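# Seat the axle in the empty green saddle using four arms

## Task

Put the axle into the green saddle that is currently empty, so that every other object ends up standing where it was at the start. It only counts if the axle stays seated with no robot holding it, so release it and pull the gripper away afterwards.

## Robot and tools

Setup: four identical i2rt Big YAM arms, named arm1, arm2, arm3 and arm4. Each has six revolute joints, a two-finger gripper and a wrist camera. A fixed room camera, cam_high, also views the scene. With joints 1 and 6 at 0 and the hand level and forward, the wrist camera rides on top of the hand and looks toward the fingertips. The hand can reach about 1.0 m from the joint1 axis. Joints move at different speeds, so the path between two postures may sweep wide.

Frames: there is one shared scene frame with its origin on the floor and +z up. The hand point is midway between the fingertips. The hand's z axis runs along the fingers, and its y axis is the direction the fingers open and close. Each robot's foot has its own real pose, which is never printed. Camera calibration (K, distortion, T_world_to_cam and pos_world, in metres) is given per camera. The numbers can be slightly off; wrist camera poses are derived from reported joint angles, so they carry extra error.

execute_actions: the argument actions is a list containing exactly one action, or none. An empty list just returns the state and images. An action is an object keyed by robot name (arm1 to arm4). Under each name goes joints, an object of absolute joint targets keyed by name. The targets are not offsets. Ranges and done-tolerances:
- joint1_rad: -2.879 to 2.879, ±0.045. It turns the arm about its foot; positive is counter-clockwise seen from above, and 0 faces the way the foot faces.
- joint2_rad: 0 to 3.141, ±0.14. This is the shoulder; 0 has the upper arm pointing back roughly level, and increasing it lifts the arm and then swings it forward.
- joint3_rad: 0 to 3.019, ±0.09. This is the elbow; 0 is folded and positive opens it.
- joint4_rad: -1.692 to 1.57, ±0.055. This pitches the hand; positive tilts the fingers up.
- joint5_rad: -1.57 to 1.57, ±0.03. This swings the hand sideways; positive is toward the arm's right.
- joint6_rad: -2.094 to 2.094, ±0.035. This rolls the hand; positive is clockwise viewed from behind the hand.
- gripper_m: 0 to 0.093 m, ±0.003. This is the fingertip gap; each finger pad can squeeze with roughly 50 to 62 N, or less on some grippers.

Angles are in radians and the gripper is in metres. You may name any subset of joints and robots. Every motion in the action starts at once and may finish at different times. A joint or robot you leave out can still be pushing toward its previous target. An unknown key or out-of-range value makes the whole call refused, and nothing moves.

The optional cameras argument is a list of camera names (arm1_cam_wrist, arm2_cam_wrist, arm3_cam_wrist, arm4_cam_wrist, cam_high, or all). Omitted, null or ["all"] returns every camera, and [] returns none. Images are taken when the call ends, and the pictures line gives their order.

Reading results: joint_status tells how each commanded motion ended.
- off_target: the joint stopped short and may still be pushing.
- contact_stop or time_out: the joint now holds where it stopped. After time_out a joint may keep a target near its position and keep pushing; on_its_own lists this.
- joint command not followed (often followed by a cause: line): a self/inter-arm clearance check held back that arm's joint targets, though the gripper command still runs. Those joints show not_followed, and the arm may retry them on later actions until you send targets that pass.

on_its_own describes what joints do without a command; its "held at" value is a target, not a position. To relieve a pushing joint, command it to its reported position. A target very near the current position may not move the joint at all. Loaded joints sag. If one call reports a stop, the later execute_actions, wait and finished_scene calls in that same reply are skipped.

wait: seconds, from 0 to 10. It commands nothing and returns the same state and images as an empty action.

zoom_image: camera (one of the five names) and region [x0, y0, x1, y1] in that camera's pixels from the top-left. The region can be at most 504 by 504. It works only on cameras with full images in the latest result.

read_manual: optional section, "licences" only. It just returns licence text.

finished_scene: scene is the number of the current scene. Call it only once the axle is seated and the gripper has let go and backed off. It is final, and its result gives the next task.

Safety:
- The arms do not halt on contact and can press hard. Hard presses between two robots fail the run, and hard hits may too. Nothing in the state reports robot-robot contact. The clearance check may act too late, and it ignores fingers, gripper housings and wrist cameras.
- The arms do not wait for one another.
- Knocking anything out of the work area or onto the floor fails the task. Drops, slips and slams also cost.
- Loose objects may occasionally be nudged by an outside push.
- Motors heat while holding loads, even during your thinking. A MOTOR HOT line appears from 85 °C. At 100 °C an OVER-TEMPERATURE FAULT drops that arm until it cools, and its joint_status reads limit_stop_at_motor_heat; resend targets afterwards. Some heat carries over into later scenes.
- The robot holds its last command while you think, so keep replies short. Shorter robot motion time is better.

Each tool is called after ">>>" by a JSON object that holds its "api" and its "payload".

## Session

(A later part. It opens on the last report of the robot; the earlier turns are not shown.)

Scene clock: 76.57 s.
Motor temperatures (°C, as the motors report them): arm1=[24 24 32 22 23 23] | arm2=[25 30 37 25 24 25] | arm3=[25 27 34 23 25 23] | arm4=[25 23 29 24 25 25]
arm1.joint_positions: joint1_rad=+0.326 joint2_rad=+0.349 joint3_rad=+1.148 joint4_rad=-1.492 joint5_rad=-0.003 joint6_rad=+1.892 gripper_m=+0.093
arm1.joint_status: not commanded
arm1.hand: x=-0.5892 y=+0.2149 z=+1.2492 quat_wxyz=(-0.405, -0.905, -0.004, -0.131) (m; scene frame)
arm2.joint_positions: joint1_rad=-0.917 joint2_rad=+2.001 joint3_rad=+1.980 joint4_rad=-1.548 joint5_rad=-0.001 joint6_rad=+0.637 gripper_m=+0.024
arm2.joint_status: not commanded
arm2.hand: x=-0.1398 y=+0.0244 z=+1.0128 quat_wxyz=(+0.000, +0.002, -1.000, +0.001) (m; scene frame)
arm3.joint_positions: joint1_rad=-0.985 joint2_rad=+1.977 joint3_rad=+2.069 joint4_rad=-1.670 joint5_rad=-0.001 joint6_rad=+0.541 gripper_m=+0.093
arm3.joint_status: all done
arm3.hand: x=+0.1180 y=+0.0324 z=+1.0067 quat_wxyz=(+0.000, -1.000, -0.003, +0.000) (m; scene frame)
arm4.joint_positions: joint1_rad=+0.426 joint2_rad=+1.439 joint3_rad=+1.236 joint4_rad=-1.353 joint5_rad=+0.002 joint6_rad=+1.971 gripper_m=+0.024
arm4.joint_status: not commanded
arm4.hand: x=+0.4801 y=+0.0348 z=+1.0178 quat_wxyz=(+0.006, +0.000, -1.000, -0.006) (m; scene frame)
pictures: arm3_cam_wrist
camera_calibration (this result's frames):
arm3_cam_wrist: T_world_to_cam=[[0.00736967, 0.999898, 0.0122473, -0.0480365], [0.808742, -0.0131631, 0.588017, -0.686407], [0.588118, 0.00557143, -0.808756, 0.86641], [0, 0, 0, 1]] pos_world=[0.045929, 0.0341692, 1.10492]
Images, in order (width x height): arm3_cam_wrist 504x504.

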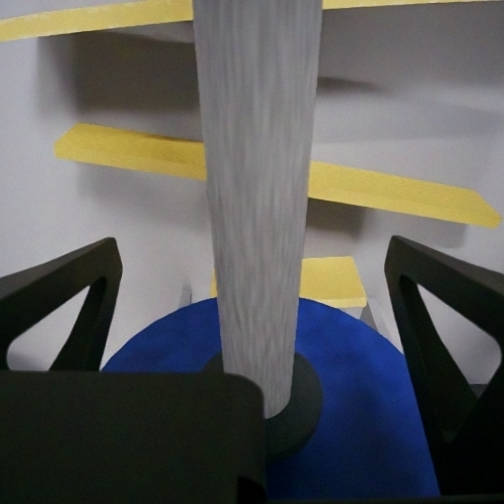

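>>> {"api": "execute_actions", "payload": {"actions": [{"arm3":{"joints":{"gripper_m":0}}}], "cameras": []}}

>>> {"api": "execute_actions", "payload": {"actions": [{"arm3":{"joints":{"joint2_rad":1.92,"joint3_rad":2.14}},"arm4":{"joints":{"joint2_rad":1.41,"joint3_rad":1.30}},"arm2":{"joints":{"joint2_rad":1.985,"joint3_rad":2.0}}}], "cameras": []}}

>>> {"api": "execute_actions", "payload": {"actions": [{"arm2":{"joints":{"gripper_m":0.093}}}], "cameras": []}}

>>> {"api": "execute_actions", "payload": {"actions": [{"arm2":{"joints":{"joint2_rad":1.2}},"arm3":{"joints":{"joint1_rad":-0.786,"joint2_rad":1.44,"joint3_rad":1.485,"joint4_rad":-1.548,"joint6_rad":0.775}},"arm4":{"joints":{"joint1_rad":-0.078,"joint2_rad":1.35,"joint3_rad":1.27,"joint4_rad":-1.425,"joint6_rad":1.50}}}], "cameras": ["arm3_cam_wrist","arm4_cam_wrist","cam_high"]}}

Scene clock: 79.13 s.
Motor temperatures (°C, as the motors report them): arm1=[24 24 32 22 23 23] | arm2=[25 31 37 25 24 25] | arm3=[25 27 34 23 25 23] | arm4=[25 23 29 24 25 25]
arm1.joint_positions: joint1_rad=+0.326 joint2_rad=+0.349 joint3_rad=+1.148 joint4_rad=-1.492 joint5_rad=-0.003 joint6_rad=+1.892 gripper_m=+0.093
arm1.joint_status: not commanded
arm1.hand: x=-0.5892 y=+0.2149 z=+1.2492 quat_wxyz=(-0.405, -0.905, -0.004, -0.131) (m; scene frame)
arm2.joint_positions: joint1_rad=-0.917 joint2_rad=+2.001 joint3_rad=+1.980 joint4_rad=-1.549 joint5_rad=-0.001 joint6_rad=+0.637 gripper_m=+0.024
arm2.joint_status: not commanded
arm2.hand: x=-0.1401 y=+0.0241 z=+1.0128 quat_wxyz=(+0.001, +0.002, -1.000, +0.001) (m; scene frame)
arm3.joint_positions: joint1_rad=-0.986 joint2_rad=+1.977 joint3_rad=+2.069 joint4_rad=-1.672 joint5_rad=+0.002 joint6_rad=+0.535 gripper_m=+0.024
arm3.joint_status: gripper_m off_target (ended at +0.024, target +0.000)
arm3.hand: x=+0.1178 y=+0.0336 z=+1.0067 quat_wxyz=(+0.003, -1.000, -0.005, +0.000) (m; scene frame)
arm4.joint_positions: joint1_rad=+0.426 joint2_rad=+1.439 joint3_rad=+1.236 joint4_rad=-1.353 joint5_rad=+0.001 joint6_rad=+1.970 gripper_m=+0.024
arm4.joint_status: not commanded
arm4.hand: x=+0.4799 y=+0.0349 z=+1.0178 quat_wxyz=(+0.007, +0.000, -1.000, -0.006) (m; scene frame)
pictures: none
No camera images: the call's "cameras" was empty. Leave "cameras" out to get every camera's image.

Scene clock: 79.63 s.
Motor temperatures (°C, as the motors report them): arm1=[24 24 32 22 23 23] | arm2=[25 31 37 25 24 25] | arm3=[25 28 34 23 25 23] | arm4=[25 23 29 24 25 25]
arm1.joint_positions: joint1_rad=+0.326 joint2_rad=+0.349 joint3_rad=+1.148 joint4_rad=-1.492 joint5_rad=-0.003 joint6_rad=+1.892 gripper_m=+0.093
arm1.joint_status: not commanded
arm1.hand: x=-0.5892 y=+0.2149 z=+1.2492 quat_wxyz=(-0.405, -0.905, -0.004, -0.131) (m; scene frame)
arm2.joint_positions: joint1_rad=-0.917 joint2_rad=+2.001 joint3_rad=+1.980 joint4_rad=-1.549 joint5_rad=-0.001 joint6_rad=+0.637 gripper_m=+0.024
arm2.joint_status: all done
arm2.hand: x=-0.1401 y=+0.0241 z=+1.0128 quat_wxyz=(+0.001, +0.002, -1.000, +0.001) (m; scene frame)
arm3.joint_positions: joint1_rad=-0.986 joint2_rad=+1.976 joint3_rad=+2.069 joint4_rad=-1.672 joint5_rad=+0.002 joint6_rad=+0.535 gripper_m=+0.024
arm3.joint_status: all done
arm3.hand: x=+0.1179 y=+0.0336 z=+1.0074 quat_wxyz=(+0.002, -1.000, -0.005, +0.000) (m; scene frame)
arm4.joint_positions: joint1_rad=+0.426 joint2_rad=+1.439 joint3_rad=+1.236 joint4_rad=-1.353 joint5_rad=+0.001 joint6_rad=+1.970 gripper_m=+0.024
arm4.joint_status: all done
arm4.hand: x=+0.4799 y=+0.0349 z=+1.0178 quat_wxyz=(+0.007, +0.000, -1.000, -0.006) (m; scene frame)
pictures: none
No camera images: the call's "cameras" was empty. Leave "cameras" out to get every camera's image.

Scene clock: 80.60 s.
Motor temperatures (°C, as the motors report them): arm1=[24 24 32 22 23 23] | arm2=[25 31 37 25 24 25] | arm3=[25 28 35 23 25 23] | arm4=[25 23 29 24 25 25]
arm1.joint_positions: joint1_rad=+0.326 joint2_rad=+0.349 joint3_rad=+1.148 joint4_rad=-1.492 joint5_rad=-0.003 joint6_rad=+1.892 gripper_m=+0.093
arm1.joint_status: not commanded
arm1.hand: x=-0.5892 y=+0.2149 z=+1.2492 quat_wxyz=(-0.405, -0.905, -0.004, -0.131) (m; scene frame)
arm2.joint_positions: joint1_rad=-0.917 joint2_rad=+1.998 joint3_rad=+1.980 joint4_rad=-1.549 joint5_rad=-0.001 joint6_rad=+0.637 gripper_m=+0.093
arm2.joint_status: all done
arm2.hand: x=-0.1402 y=+0.0240 z=+1.0145 quat_wxyz=(+0.000, +0.002, -1.000, +0.001) (m; scene frame)
arm3.joint_positions: joint1_rad=-0.986 joint2_rad=+1.976 joint3_rad=+2.069 joint4_rad=-1.672 joint5_rad=+0.002 joint6_rad=+0.535 gripper_m=+0.024
arm3.joint_status: not commanded
arm3.hand: x=+0.1180 y=+0.0336 z=+1.0074 quat_wxyz=(+0.002, -1.000, -0.006, +0.000) (m; scene frame)
arm4.joint_positions: joint1_rad=+0.425 joint2_rad=+1.439 joint3_rad=+1.236 joint4_rad=-1.353 joint5_rad=+0.001 joint6_rad=+1.969 gripper_m=+0.024
arm4.joint_status: not commanded
arm4.hand: x=+0.4800 y=+0.0349 z=+1.0178 quat_wxyz=(+0.007, +0.000, -1.000, -0.006) (m; scene frame)
pictures: none
No camera images: the call's "cameras" was empty. Leave "cameras" out to get every camera's image.

Scene clock: 82.53 s.
Motor temperatures (°C, as the motors report them): arm1=[24 24 32 22 23 23] | arm2=[25 30 37 25 24 25] | arm3=[25 28 34 23 25 23] | arm4=[25 23 29 24 25 25]
arm1.joint_positions: joint1_rad=+0.326 joint2_rad=+0.349 joint3_rad=+1.148 joint4_rad=-1.492 joint5_rad=-0.003 joint6_rad=+1.892 gripper_m=+0.093
arm1.joint_status: not commanded
arm1.hand: x=-0.5892 y=+0.2149 z=+1.2492 quat_wxyz=(-0.405, -0.905, -0.004, -0.131) (m; scene frame)
arm2.joint_positions: joint1_rad=-0.919 joint2_rad=+1.208 joint3_rad=+2.002 joint4_rad=-1.540 joint5_rad=+0.003 joint6_rad=+0.632 gripper_m=+0.093
arm2.joint_status: all done
arm2.hand: x=-0.3179 y=-0.1094 z=+1.4350 quat_wxyz=(-0.322, +0.004, -0.917, -0.235) (m; scene frame)
arm3.joint_positions: joint1_rad=-0.780 joint2_rad=+1.471 joint3_rad=+1.462 joint4_rad=-1.553 joint5_rad=+0.005 joint6_rad=+0.779 gripper_m=+0.024
arm3.joint_status: all done
arm3.hand: x=+0.3224 y=+0.0538 z=+1.0294 quat_wxyz=(-0.002, -1.000, +0.013, +0.008) (m; scene frame)
arm4.joint_positions: joint1_rad=-0.082 joint2_rad=+1.388 joint3_rad=+1.226 joint4_rad=-1.429 joint5_rad=+0.004 joint6_rad=+1.502 gripper_m=+0.024
arm4.joint_status: all done
arm4.hand: x=+0.6851 y=+0.0399 z=+1.0321 quat_wxyz=(+0.003, -0.020, -1.000, +0.011) (m; scene frame)
pictures: arm3_cam_wrist, arm4_cam_wrist, cam_high
camera_calibration (this result's frames):
arm3_cam_wrist: T_world_to_cam=[[0.0399624, 0.999176, 0.00702719, -0.0763431], [0.817806, -0.0367476, 0.574319, -0.852267], [0.574104, -0.0172043, -0.818601, 0.780328], [0, 0, 0, 1]] pos_world=[0.25205, 0.0583865, 1.12879]
arm4_cam_wrist: T_world_to_cam=[[-0.047224, -0.998535, 0.0264095, 0.0498441], [-0.811075, 0.0537636, 0.582466, -0.0402659], [-0.583033, 0.00608634, -0.812426, 1.36051], [0, 0, 0, 1]] pos_world=[0.762918, 0.0436554, 1.12745]
Images, in order (width x height): arm3_cam_wrist 504x504, arm4_cam_wrist 504x504, cam_high 504x504.

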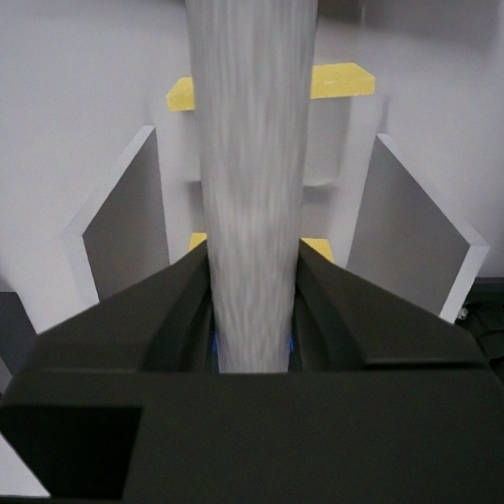

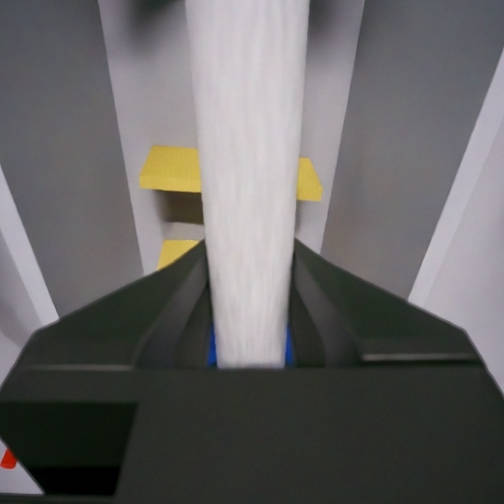

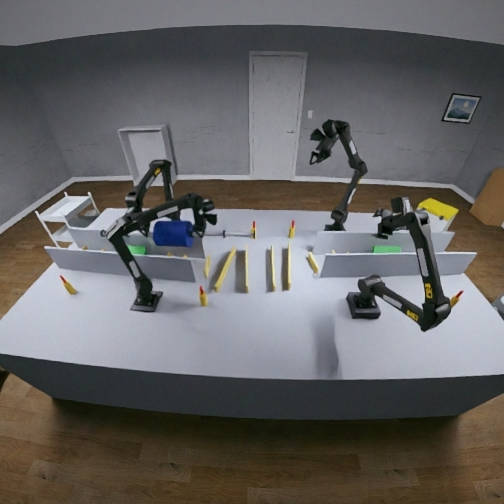

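>>> {"api": "execute_actions", "payload": {"actions": [{"arm2":{"joints":{"joint2_rad":0.6,"joint3_rad":1.4}},"arm3":{"joints":{"joint1_rad":-0.352,"joint2_rad":1.152,"joint3_rad":1.185,"joint4_rad":-1.56,"joint6_rad":1.23}},"arm4":{"joints":{"joint1_rad":-0.534,"joint2_rad":1.48,"joint3_rad":1.455,"joint4_rad":-1.403,"joint6_rad":1.06}}}], "cameras": []}}

Scene clock: 84.93 s.
Motor temperatures (°C, as the motors report them): arm1=[24 24 32 22 23 23] | arm2=[25 30 36 25 24 25] | arm3=[25 28 34 23 25 23] | arm4=[25 23 30 24 25 25]
arm1.joint_positions: joint1_rad=+0.326 joint2_rad=+0.349 joint3_rad=+1.148 joint4_rad=-1.492 joint5_rad=-0.003 joint6_rad=+1.892 gripper_m=+0.093
arm1.joint_status: not commanded
arm1.hand: x=-0.5892 y=+0.2149 z=+1.2492 quat_wxyz=(-0.405, -0.905, -0.004, -0.131) (m; scene frame)
arm2.joint_positions: joint1_rad=-0.919 joint2_rad=+0.600 joint3_rad=+1.407 joint4_rad=-1.541 joint5_rad=+0.003 joint6_rad=+0.632 gripper_m=+0.093
arm2.joint_status: all done
arm2.hand: x=-0.4828 y=-0.2324 z=+1.3336 quat_wxyz=(-0.327, +0.003, -0.914, -0.238) (m; scene frame)
arm3.joint_positions: joint1_rad=-0.344 joint2_rad=+1.173 joint3_rad=+1.162 joint4_rad=-1.557 joint5_rad=+0.002 joint6_rad=+1.235 gripper_m=+0.024
arm3.joint_status: all done
arm3.hand: x=+0.5210 y=+0.0537 z=+1.0192 quat_wxyz=(-0.002, -1.000, +0.024, +0.004) (m; scene frame)
arm4.joint_positions: joint1_rad=-0.537 joint2_rad=+1.525 joint3_rad=+1.366 joint4_rad=-1.400 joint5_rad=+0.007 joint6_rad=+1.071 gripper_m=+0.024
arm4.joint_status: all done
arm4.hand: x=+0.8848 y=+0.0321 z=+1.0282 quat_wxyz=(-0.002, -0.032, -0.999, -0.002) (m; scene frame)
pictures: none
No camera images: the call's "cameras" was empty. Leave "cameras" out to get every camera's image.

>>> {"api": "execute_actions", "payload": {"actions": [{"arm3":{"joints":{"joint1_rad":0.29,"joint2_rad":1.142,"joint3_rad":1.107,"joint4_rad":-1.48,"joint6_rad":1.88}},"arm4":{"joints":{"joint1_rad":-0.852,"joint2_rad":1.798,"joint3_rad":1.812,"joint4_rad":-1.445,"joint6_rad":0.75}}}], "cameras": ["arm3_cam_wrist","arm4_cam_wrist"]}}

Scene clock: 86.97 s.
Motor temperatures (°C, as the motors report them): arm1=[24 24 32 22 23 23] | arm2=[25 30 36 25 24 25] | arm3=[25 28 34 23 25 23] | arm4=[25 24 30 24 25 25]
arm1.joint_positions: joint1_rad=+0.326 joint2_rad=+0.349 joint3_rad=+1.148 joint4_rad=-1.492 joint5_rad=-0.003 joint6_rad=+1.892 gripper_m=+0.093
arm1.joint_status: not commanded
arm1.hand: x=-0.5892 y=+0.2149 z=+1.2492 quat_wxyz=(-0.405, -0.905, -0.004, -0.131) (m; scene frame)
arm2.joint_positions: joint1_rad=-0.919 joint2_rad=+0.600 joint3_rad=+1.407 joint4_rad=-1.541 joint5_rad=+0.003 joint6_rad=+0.632 gripper_m=+0.093
arm2.joint_status: not commanded
arm2.hand: x=-0.4828 y=-0.2324 z=+1.3336 quat_wxyz=(-0.327, +0.003, -0.914, -0.238) (m; scene frame)
arm3.joint_positions: joint1_rad=+0.276 joint2_rad=+1.173 joint3_rad=+1.085 joint4_rad=-1.484 joint5_rad=-0.005 joint6_rad=+1.877 gripper_m=+0.024
arm3.joint_status: all done
arm3.hand: x=+0.7163 y=+0.0415 z=+0.9889 quat_wxyz=(+0.000, -0.999, +0.035, +0.001) (m; scene frame)
arm4.joint_positions: joint1_rad=-0.855 joint2_rad=+1.850 joint3_rad=+1.723 joint4_rad=-1.451 joint5_rad=+0.000 joint6_rad=+0.767 gripper_m=+0.024
arm4.joint_status: all done
arm4.hand: x=+1.0806 y=+0.0118 z=+1.0024 quat_wxyz=(+0.007, -0.039, -0.999, +0.004) (m; scene frame)
pictures: arm3_cam_wrist, arm4_cam_wrist
camera_calibration (this result's frames):
arm3_cam_wrist: T_world_to_cam=[[0.0824555, 0.996521, 0.012086, -0.114848], [0.807159, -0.0738904, 0.585691, -1.15369], [0.584547, -0.0385382, -0.810444, 0.506093], [0, 0, 0, 1]] pos_world=[0.64485, 0.0487057, 1.08726]
arm4_cam_wrist: T_world_to_cam=[[-0.0853883, -0.996275, 0.0120461, 0.0968452], [-0.804773, 0.076093, 0.588685, 0.286012], [-0.587409, 0.0405725, -0.808273, 1.56728], [0, 0, 0, 1]] pos_world=[1.15908, 0.0111324, 1.09725]
Images, in order (width x height): arm3_cam_wrist 504x504, arm4_cam_wrist 504x504.

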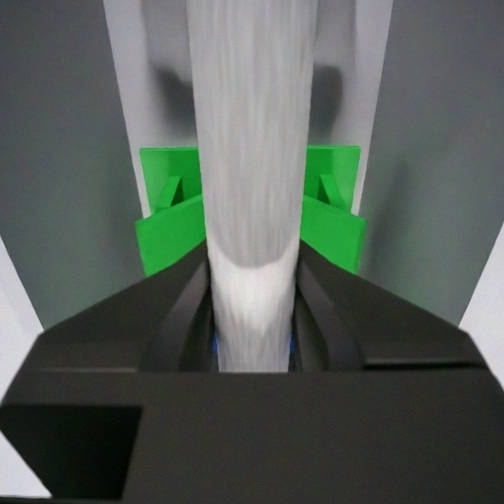

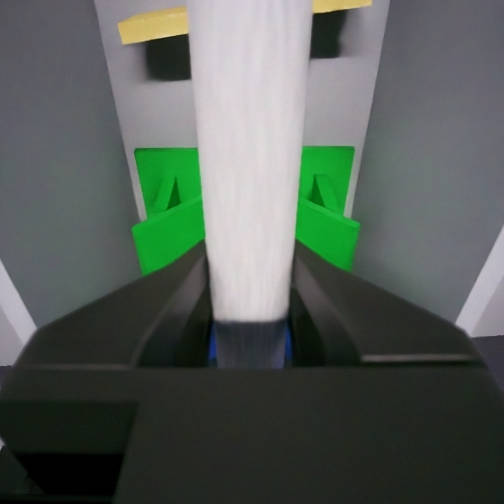

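>>> {"api": "execute_actions", "payload": {"actions": [{"arm3":{"joints":{"joint2_rad":1.195,"joint3_rad":0.908,"joint4_rad":-1.228}},"arm4":{"joints":{"joint1_rad":-0.843,"joint2_rad":1.86,"joint3_rad":1.59,"joint4_rad":-1.215}}}], "cameras": ["arm3_cam_wrist","arm4_cam_wrist"]}}

Scene clock: 89.17 s.
Motor temperatures (°C, as the motors report them): arm1=[24 24 32 22 23 23] | arm2=[25 29 35 25 24 25] | arm3=[25 27 34 23 25 23] | arm4=[25 24 30 24 25 25]
arm1.joint_positions: joint1_rad=+0.326 joint2_rad=+0.349 joint3_rad=+1.148 joint4_rad=-1.492 joint5_rad=-0.003 joint6_rad=+1.892 gripper_m=+0.093
arm1.joint_status: not commanded
arm1.hand: x=-0.5892 y=+0.2149 z=+1.2492 quat_wxyz=(-0.405, -0.905, -0.004, -0.131) (m; scene frame)
arm2.joint_positions: joint1_rad=-0.919 joint2_rad=+0.600 joint3_rad=+1.407 joint4_rad=-1.541 joint5_rad=+0.003 joint6_rad=+0.632 gripper_m=+0.093
arm2.joint_status: not commanded
arm2.hand: x=-0.4828 y=-0.2324 z=+1.3336 quat_wxyz=(-0.327, +0.003, -0.914, -0.238) (m; scene frame)
arm3.joint_positions: joint1_rad=+0.280 joint2_rad=+1.221 joint3_rad=+0.880 joint4_rad=-1.244 joint5_rad=+0.015 joint6_rad=+1.893 gripper_m=+0.024
arm3.joint_status: all done
arm3.hand: x=+0.7125 y=+0.0460 z=+0.8985 quat_wxyz=(+0.004, -0.999, +0.041, +0.012) (m; scene frame)
arm4.joint_positions: joint1_rad=-0.849 joint2_rad=+1.927 joint3_rad=+1.561 joint4_rad=-1.222 joint5_rad=-0.001 joint6_rad=+0.781 gripper_m=+0.024
arm4.joint_status: all done
arm4.hand: x=+1.0784 y=+0.0151 z=+0.9002 quat_wxyz=(+0.011, -0.043, -0.999, +0.007) (m; scene frame)
pictures: arm3_cam_wrist, arm4_cam_wrist
camera_calibration (this result's frames):
arm3_cam_wrist: T_world_to_cam=[[0.0948651, 0.99534, 0.0173171, -0.131451], [0.818575, -0.0878936, 0.567635, -1.08863], [0.566512, -0.0396734, -0.823098, 0.459546], [0, 0, 0, 1]] pos_world=[0.643258, 0.0533865, 0.998474]
arm4_cam_wrist: T_world_to_cam=[[-0.0932373, -0.995484, 0.0178714, 0.104424], [-0.798958, 0.0855173, 0.595276, 0.331862], [-0.594115, 0.0412234, -0.803323, 1.48601], [0, 0, 0, 1]] pos_world=[1.15774, 0.0143142, 0.994332]
Images, in order (width x height): arm3_cam_wrist 504x504, arm4_cam_wrist 504x504.

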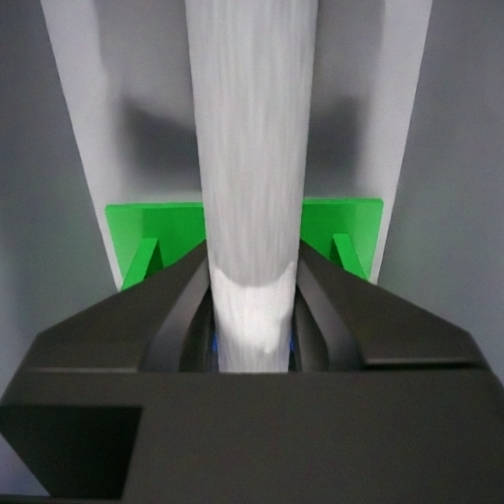

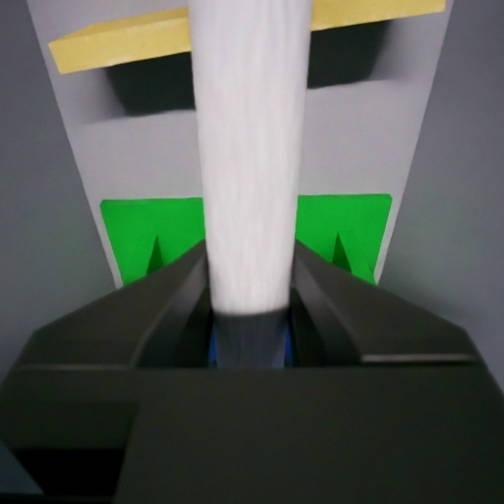

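>>> {"api": "execute_actions", "payload": {"actions": [{"arm3":{"joints":{"joint2_rad":1.235,"joint3_rad":0.855,"joint4_rad":-1.13}},"arm4":{"joints":{"joint2_rad":1.885,"joint3_rad":1.545,"joint4_rad":-1.145}}}], "cameras": []}}

>>> {"api": "execute_actions", "payload": {"actions": [{"arm3":{"joints":{"joint2_rad":1.25,"joint3_rad":0.83}},"arm4":{"joints":{"joint2_rad":1.925,"joint3_rad":1.525}}}], "cameras": ["arm3_cam_wrist","arm4_cam_wrist"]}}

Scene clock: 90.80 s.
Motor temperatures (°C, as the motors report them): arm1=[24 24 32 22 23 23] | arm2=[25 29 35 25 24 25] | arm3=[25 27 34 23 25 23] | arm4=[25 24 30 24 25 25]
arm1.joint_positions: joint1_rad=+0.326 joint2_rad=+0.349 joint3_rad=+1.148 joint4_rad=-1.492 joint5_rad=-0.003 joint6_rad=+1.892 gripper_m=+0.093
arm1.joint_status: not commanded
arm1.hand: x=-0.5892 y=+0.2149 z=+1.2492 quat_wxyz=(-0.405, -0.905, -0.004, -0.131) (m; scene frame)
arm2.joint_positions: joint1_rad=-0.919 joint2_rad=+0.600 joint3_rad=+1.407 joint4_rad=-1.541 joint5_rad=+0.003 joint6_rad=+0.632 gripper_m=+0.093
arm2.joint_status: not commanded
arm2.hand: x=-0.4828 y=-0.2324 z=+1.3336 quat_wxyz=(-0.327, +0.003, -0.914, -0.238) (m; scene frame)
arm3.joint_positions: joint1_rad=+0.280 joint2_rad=+1.254 joint3_rad=+0.833 joint4_rad=-1.155 joint5_rad=+0.002 joint6_rad=+1.889 gripper_m=+0.024
arm3.joint_status: all done
arm3.hand: x=+0.7152 y=+0.0433 z=+0.8719 quat_wxyz=(+0.001, -0.999, +0.039, +0.004) (m; scene frame)
arm4.joint_positions: joint1_rad=-0.852 joint2_rad=+1.928 joint3_rad=+1.526 joint4_rad=-1.156 joint5_rad=+0.007 joint6_rad=+0.777 gripper_m=+0.024
arm4.joint_status: all done
arm4.hand: x=+1.0822 y=+0.0143 z=+0.8873 quat_wxyz=(-0.003, -0.042, -0.999, +0.000) (m; scene frame)
pictures: none
No camera images: the call's "cameras" was empty. Leave "cameras" out to get every camera's image.

Scene clock: 91.33 s.
Motor temperatures (°C, as the motors report them): arm1=[24 24 32 22 23 23] | arm2=[25 29 35 25 24 25] | arm3=[25 27 34 23 25 23] | arm4=[25 24 30 24 25 25]
arm1.joint_positions: joint1_rad=+0.326 joint2_rad=+0.349 joint3_rad=+1.148 joint4_rad=-1.492 joint5_rad=-0.003 joint6_rad=+1.892 gripper_m=+0.093
arm1.joint_status: not commanded
arm1.hand: x=-0.5892 y=+0.2149 z=+1.2492 quat_wxyz=(-0.405, -0.905, -0.004, -0.131) (m; scene frame)
arm2.joint_positions: joint1_rad=-0.919 joint2_rad=+0.600 joint3_rad=+1.407 joint4_rad=-1.541 joint5_rad=+0.003 joint6_rad=+0.632 gripper_m=+0.093
arm2.joint_status: not commanded
arm2.hand: x=-0.4828 y=-0.2324 z=+1.3336 quat_wxyz=(-0.327, +0.003, -0.914, -0.238) (m; scene frame)
arm3.joint_positions: joint1_rad=+0.280 joint2_rad=+1.254 joint3_rad=+0.828 joint4_rad=-1.150 joint5_rad=+0.002 joint6_rad=+1.889 gripper_m=+0.024
arm3.joint_status: all done
arm3.hand: x=+0.7149 y=+0.0442 z=+0.8700 quat_wxyz=(+0.002, -0.999, +0.039, +0.004) (m; scene frame)
arm4.joint_positions: joint1_rad=-0.852 joint2_rad=+1.928 joint3_rad=+1.523 joint4_rad=-1.155 joint5_rad=+0.007 joint6_rad=+0.777 gripper_m=+0.024
arm4.joint_status: all done
arm4.hand: x=+1.0815 y=+0.0137 z=+0.8862 quat_wxyz=(-0.002, -0.042, -0.999, +0.000) (m; scene frame)
pictures: arm3_cam_wrist, arm4_cam_wrist
camera_calibration (this result's frames):
arm3_cam_wrist: T_world_to_cam=[[0.0909122, 0.99576, 0.014064, -0.123766], [0.810556, -0.0821932, 0.579864, -1.07978], [0.578562, -0.0413171, -0.814592, 0.418722], [0, 0, 0, 1]] pos_world=[0.644218, 0.0517905, 0.968955]
arm4_cam_wrist: T_world_to_cam=[[-0.0927736, -0.995681, 0.00352832, 0.115775], [-0.814703, 0.0779469, 0.574616, 0.378221], [-0.57241, 0.0504347, -0.818415, 1.46647], [0, 0, 0, 1]] pos_world=[1.1583, 0.0118325, 0.98244]
Images, in order (width x height): arm3_cam_wrist 504x504, arm4_cam_wrist 504x504.

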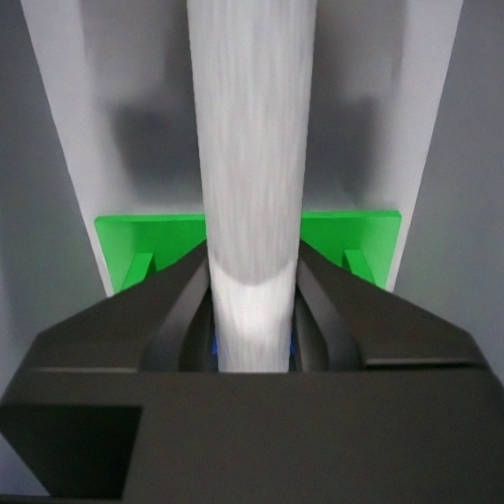

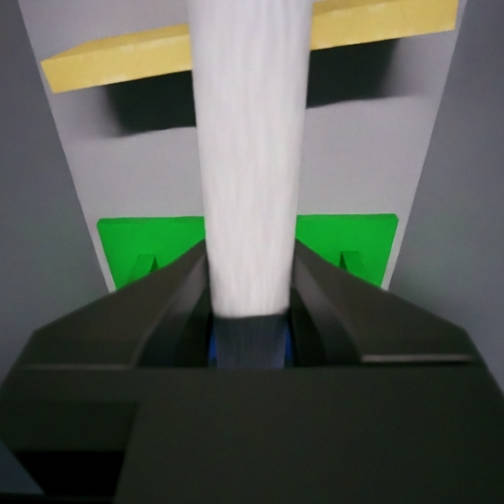

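Seated. Release and lift.

>>> {"api": "execute_actions", "payload": {"actions": [{"arm3":{"joints":{"gripper_m":0.08}},"arm4":{"joints":{"gripper_m":0.08}}}], "cameras": []}}

>>> {"api": "execute_actions", "payload": {"actions": [{"arm3":{"joints":{"joint2_rad":1.16,"joint3_rad":1.13,"joint4_rad":-1.49}},"arm4":{"joints":{"joint2_rad":1.83,"joint3_rad":1.76,"joint4_rad":-1.45}}}], "cameras": ["arm3_cam_wrist","arm4_cam_wrist"]}}

>>> {"api": "execute_actions", "payload": {"actions": [{"arm3":{"joints":{"joint2_rad":0.5}},"arm4":{"joints":{"joint2_rad":1.1}}}], "cameras": ["cam_high"]}}

Scene clock: 92.80 s.
Motor temperatures (°C, as the motors report them): arm1=[24 24 32 22 23 23] | arm2=[25 29 35 25 24 25] | arm3=[25 27 34 23 25 23] | arm4=[25 24 30 24 25 25]
arm1.joint_positions: joint1_rad=+0.326 joint2_rad=+0.349 joint3_rad=+1.148 joint4_rad=-1.492 joint5_rad=-0.003 joint6_rad=+1.892 gripper_m=+0.093
arm1.joint_status: not commanded
arm1.hand: x=-0.5892 y=+0.2149 z=+1.2492 quat_wxyz=(-0.405, -0.905, -0.004, -0.131) (m; scene frame)
arm2.joint_positions: joint1_rad=-0.919 joint2_rad=+0.600 joint3_rad=+1.407 joint4_rad=-1.541 joint5_rad=+0.003 joint6_rad=+0.632 gripper_m=+0.093
arm2.joint_status: not commanded
arm2.hand: x=-0.4828 y=-0.2324 z=+1.3336 quat_wxyz=(-0.327, +0.003, -0.914, -0.238) (m; scene frame)
arm3.joint_positions: joint1_rad=+0.282 joint2_rad=+1.254 joint3_rad=+0.828 joint4_rad=-1.146 joint5_rad=+0.002 joint6_rad=+1.889 gripper_m=+0.080
arm3.joint_status: all done
arm3.hand: x=+0.7159 y=+0.0434 z=+0.8700 quat_wxyz=(+0.000, -0.999, +0.038, +0.004) (m; scene frame)
arm4.joint_positions: joint1_rad=-0.850 joint2_rad=+1.928 joint3_rad=+1.523 joint4_rad=-1.155 joint5_rad=+0.003 joint6_rad=+0.759 gripper_m=+0.080
arm4.joint_status: all done
arm4.hand: x=+1.0803 y=+0.0152 z=+0.8862 quat_wxyz=(-0.001, -0.032, -0.999, -0.001) (m; scene frame)
pictures: none
No camera images: the call's "cameras" was empty. Leave "cameras" out to get every camera's image.

Scene clock: 93.90 s.
Motor temperatures (°C, as the motors report them): arm1=[24 24 32 22 23 23] | arm2=[25 29 34 25 24 25] | arm3=[25 27 34 23 25 23] | arm4=[25 24 30 24 25 25]
arm1.joint_positions: joint1_rad=+0.326 joint2_rad=+0.349 joint3_rad=+1.148 joint4_rad=-1.492 joint5_rad=-0.003 joint6_rad=+1.892 gripper_m=+0.093
arm1.joint_status: not commanded
arm1.hand: x=-0.5892 y=+0.2149 z=+1.2492 quat_wxyz=(-0.405, -0.905, -0.004, -0.131) (m; scene frame)
arm2.joint_positions: joint1_rad=-0.919 joint2_rad=+0.600 joint3_rad=+1.407 joint4_rad=-1.541 joint5_rad=+0.003 joint6_rad=+0.632 gripper_m=+0.093
arm2.joint_status: not commanded
arm2.hand: x=-0.4828 y=-0.2324 z=+1.3336 quat_wxyz=(-0.327, +0.003, -0.914, -0.238) (m; scene frame)
arm3.joint_positions: joint1_rad=+0.282 joint2_rad=+1.163 joint3_rad=+1.088 joint4_rad=-1.476 joint5_rad=+0.002 joint6_rad=+1.889 gripper_m=+0.080
arm3.joint_status: all done
arm3.hand: x=+0.7175 y=+0.0399 z=+0.9931 quat_wxyz=(-0.011, -0.999, +0.038, +0.001) (m; scene frame)
arm4.joint_positions: joint1_rad=-0.850 joint2_rad=+1.823 joint3_rad=+1.722 joint4_rad=-1.438 joint5_rad=+0.003 joint6_rad=+0.759 gripper_m=+0.080
arm4.joint_status: all done
arm4.hand: x=+1.0802 y=+0.0145 z=+1.0170 quat_wxyz=(-0.009, -0.032, -0.999, -0.008) (m; scene frame)
pictures: arm3_cam_wrist, arm4_cam_wrist
camera_calibration (this result's frames):
arm3_cam_wrist: T_world_to_cam=[[0.088466, 0.996032, -0.0097285, -0.0960241], [0.807225, -0.0659675, 0.586546, -1.15851], [0.583576, -0.0597425, -0.809858, 0.509737], [0, 0, 0, 1]] pos_world=[0.646202, 0.049672, 1.0914]
arm4_cam_wrist: T_world_to_cam=[[-0.072204, -0.997299, -0.0134437, 0.110983], [-0.824054, 0.0520568, 0.564115, 0.323027], [-0.561891, 0.0518096, -0.825587, 1.56864], [0, 0, 0, 1]] pos_world=[1.15561, 0.012597, 1.11432]
Images, in order (width x height): arm3_cam_wrist 504x504, arm4_cam_wrist 504x504.

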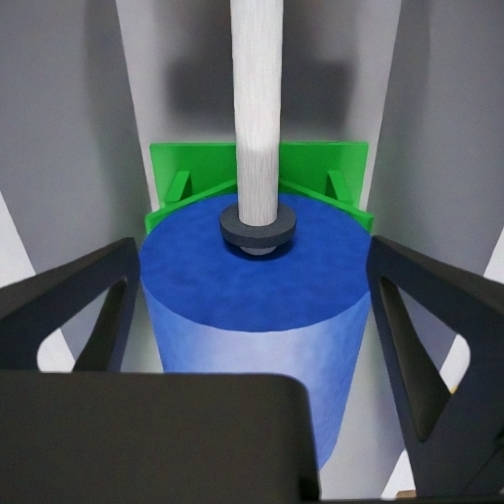

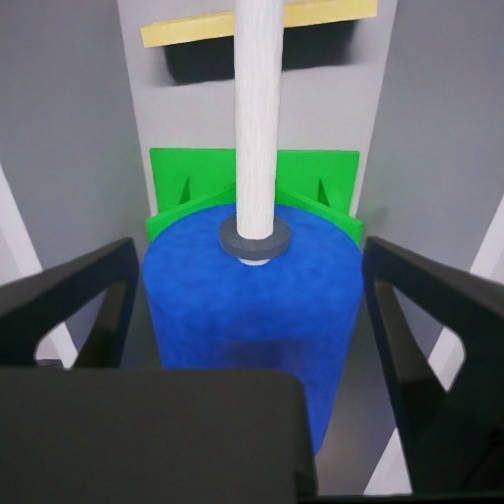

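Scene clock: 95.67 s.
Motor temperatures (°C, as the motors report them): arm1=[24 24 32 22 23 23] | arm2=[25 29 34 25 24 25] | arm3=[25 27 34 23 25 23] | arm4=[25 24 30 24 25 25]
arm1.joint_positions: joint1_rad=+0.326 joint2_rad=+0.349 joint3_rad=+1.148 joint4_rad=-1.492 joint5_rad=-0.003 joint6_rad=+1.892 gripper_m=+0.093
arm1.joint_status: not commanded
arm1.hand: x=-0.5892 y=+0.2149 z=+1.2492 quat_wxyz=(-0.405, -0.905, -0.004, -0.131) (m; scene frame)
arm2.joint_positions: joint1_rad=-0.919 joint2_rad=+0.600 joint3_rad=+1.407 joint4_rad=-1.541 joint5_rad=+0.003 joint6_rad=+0.632 gripper_m=+0.093
arm2.joint_status: not commanded
arm2.hand: x=-0.4828 y=-0.2324 z=+1.3336 quat_wxyz=(-0.327, +0.003, -0.914, -0.238) (m; scene frame)
arm3.joint_positions: joint1_rad=+0.282 joint2_rad=+0.491 joint3_rad=+1.088 joint4_rad=-1.480 joint5_rad=+0.002 joint6_rad=+1.889 gripper_m=+0.080
arm3.joint_status: all done
arm3.hand: x=+0.6877 y=+0.1643 z=+1.1563 quat_wxyz=(-0.325, -0.941, +0.035, -0.090) (m; scene frame)
arm4.joint_positions: joint1_rad=-0.850 joint2_rad=+1.113 joint3_rad=+1.751 joint4_rad=-1.439 joint5_rad=+0.003 joint6_rad=+0.758 gripper_m=+0.080
arm4.joint_status: all done
arm4.hand: x=+0.9476 y=-0.0975 z=+1.3733 quat_wxyz=(-0.277, -0.031, -0.928, -0.247) (m; scene frame)
pictures: cam_high
Images, in order (width x height): cam_high 504x504.

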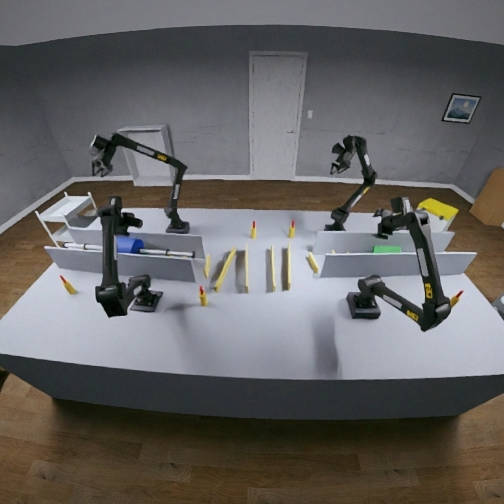

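>>> {"api": "finished_scene", "payload": {"scene": 2}}

The scene is finished: the task was done.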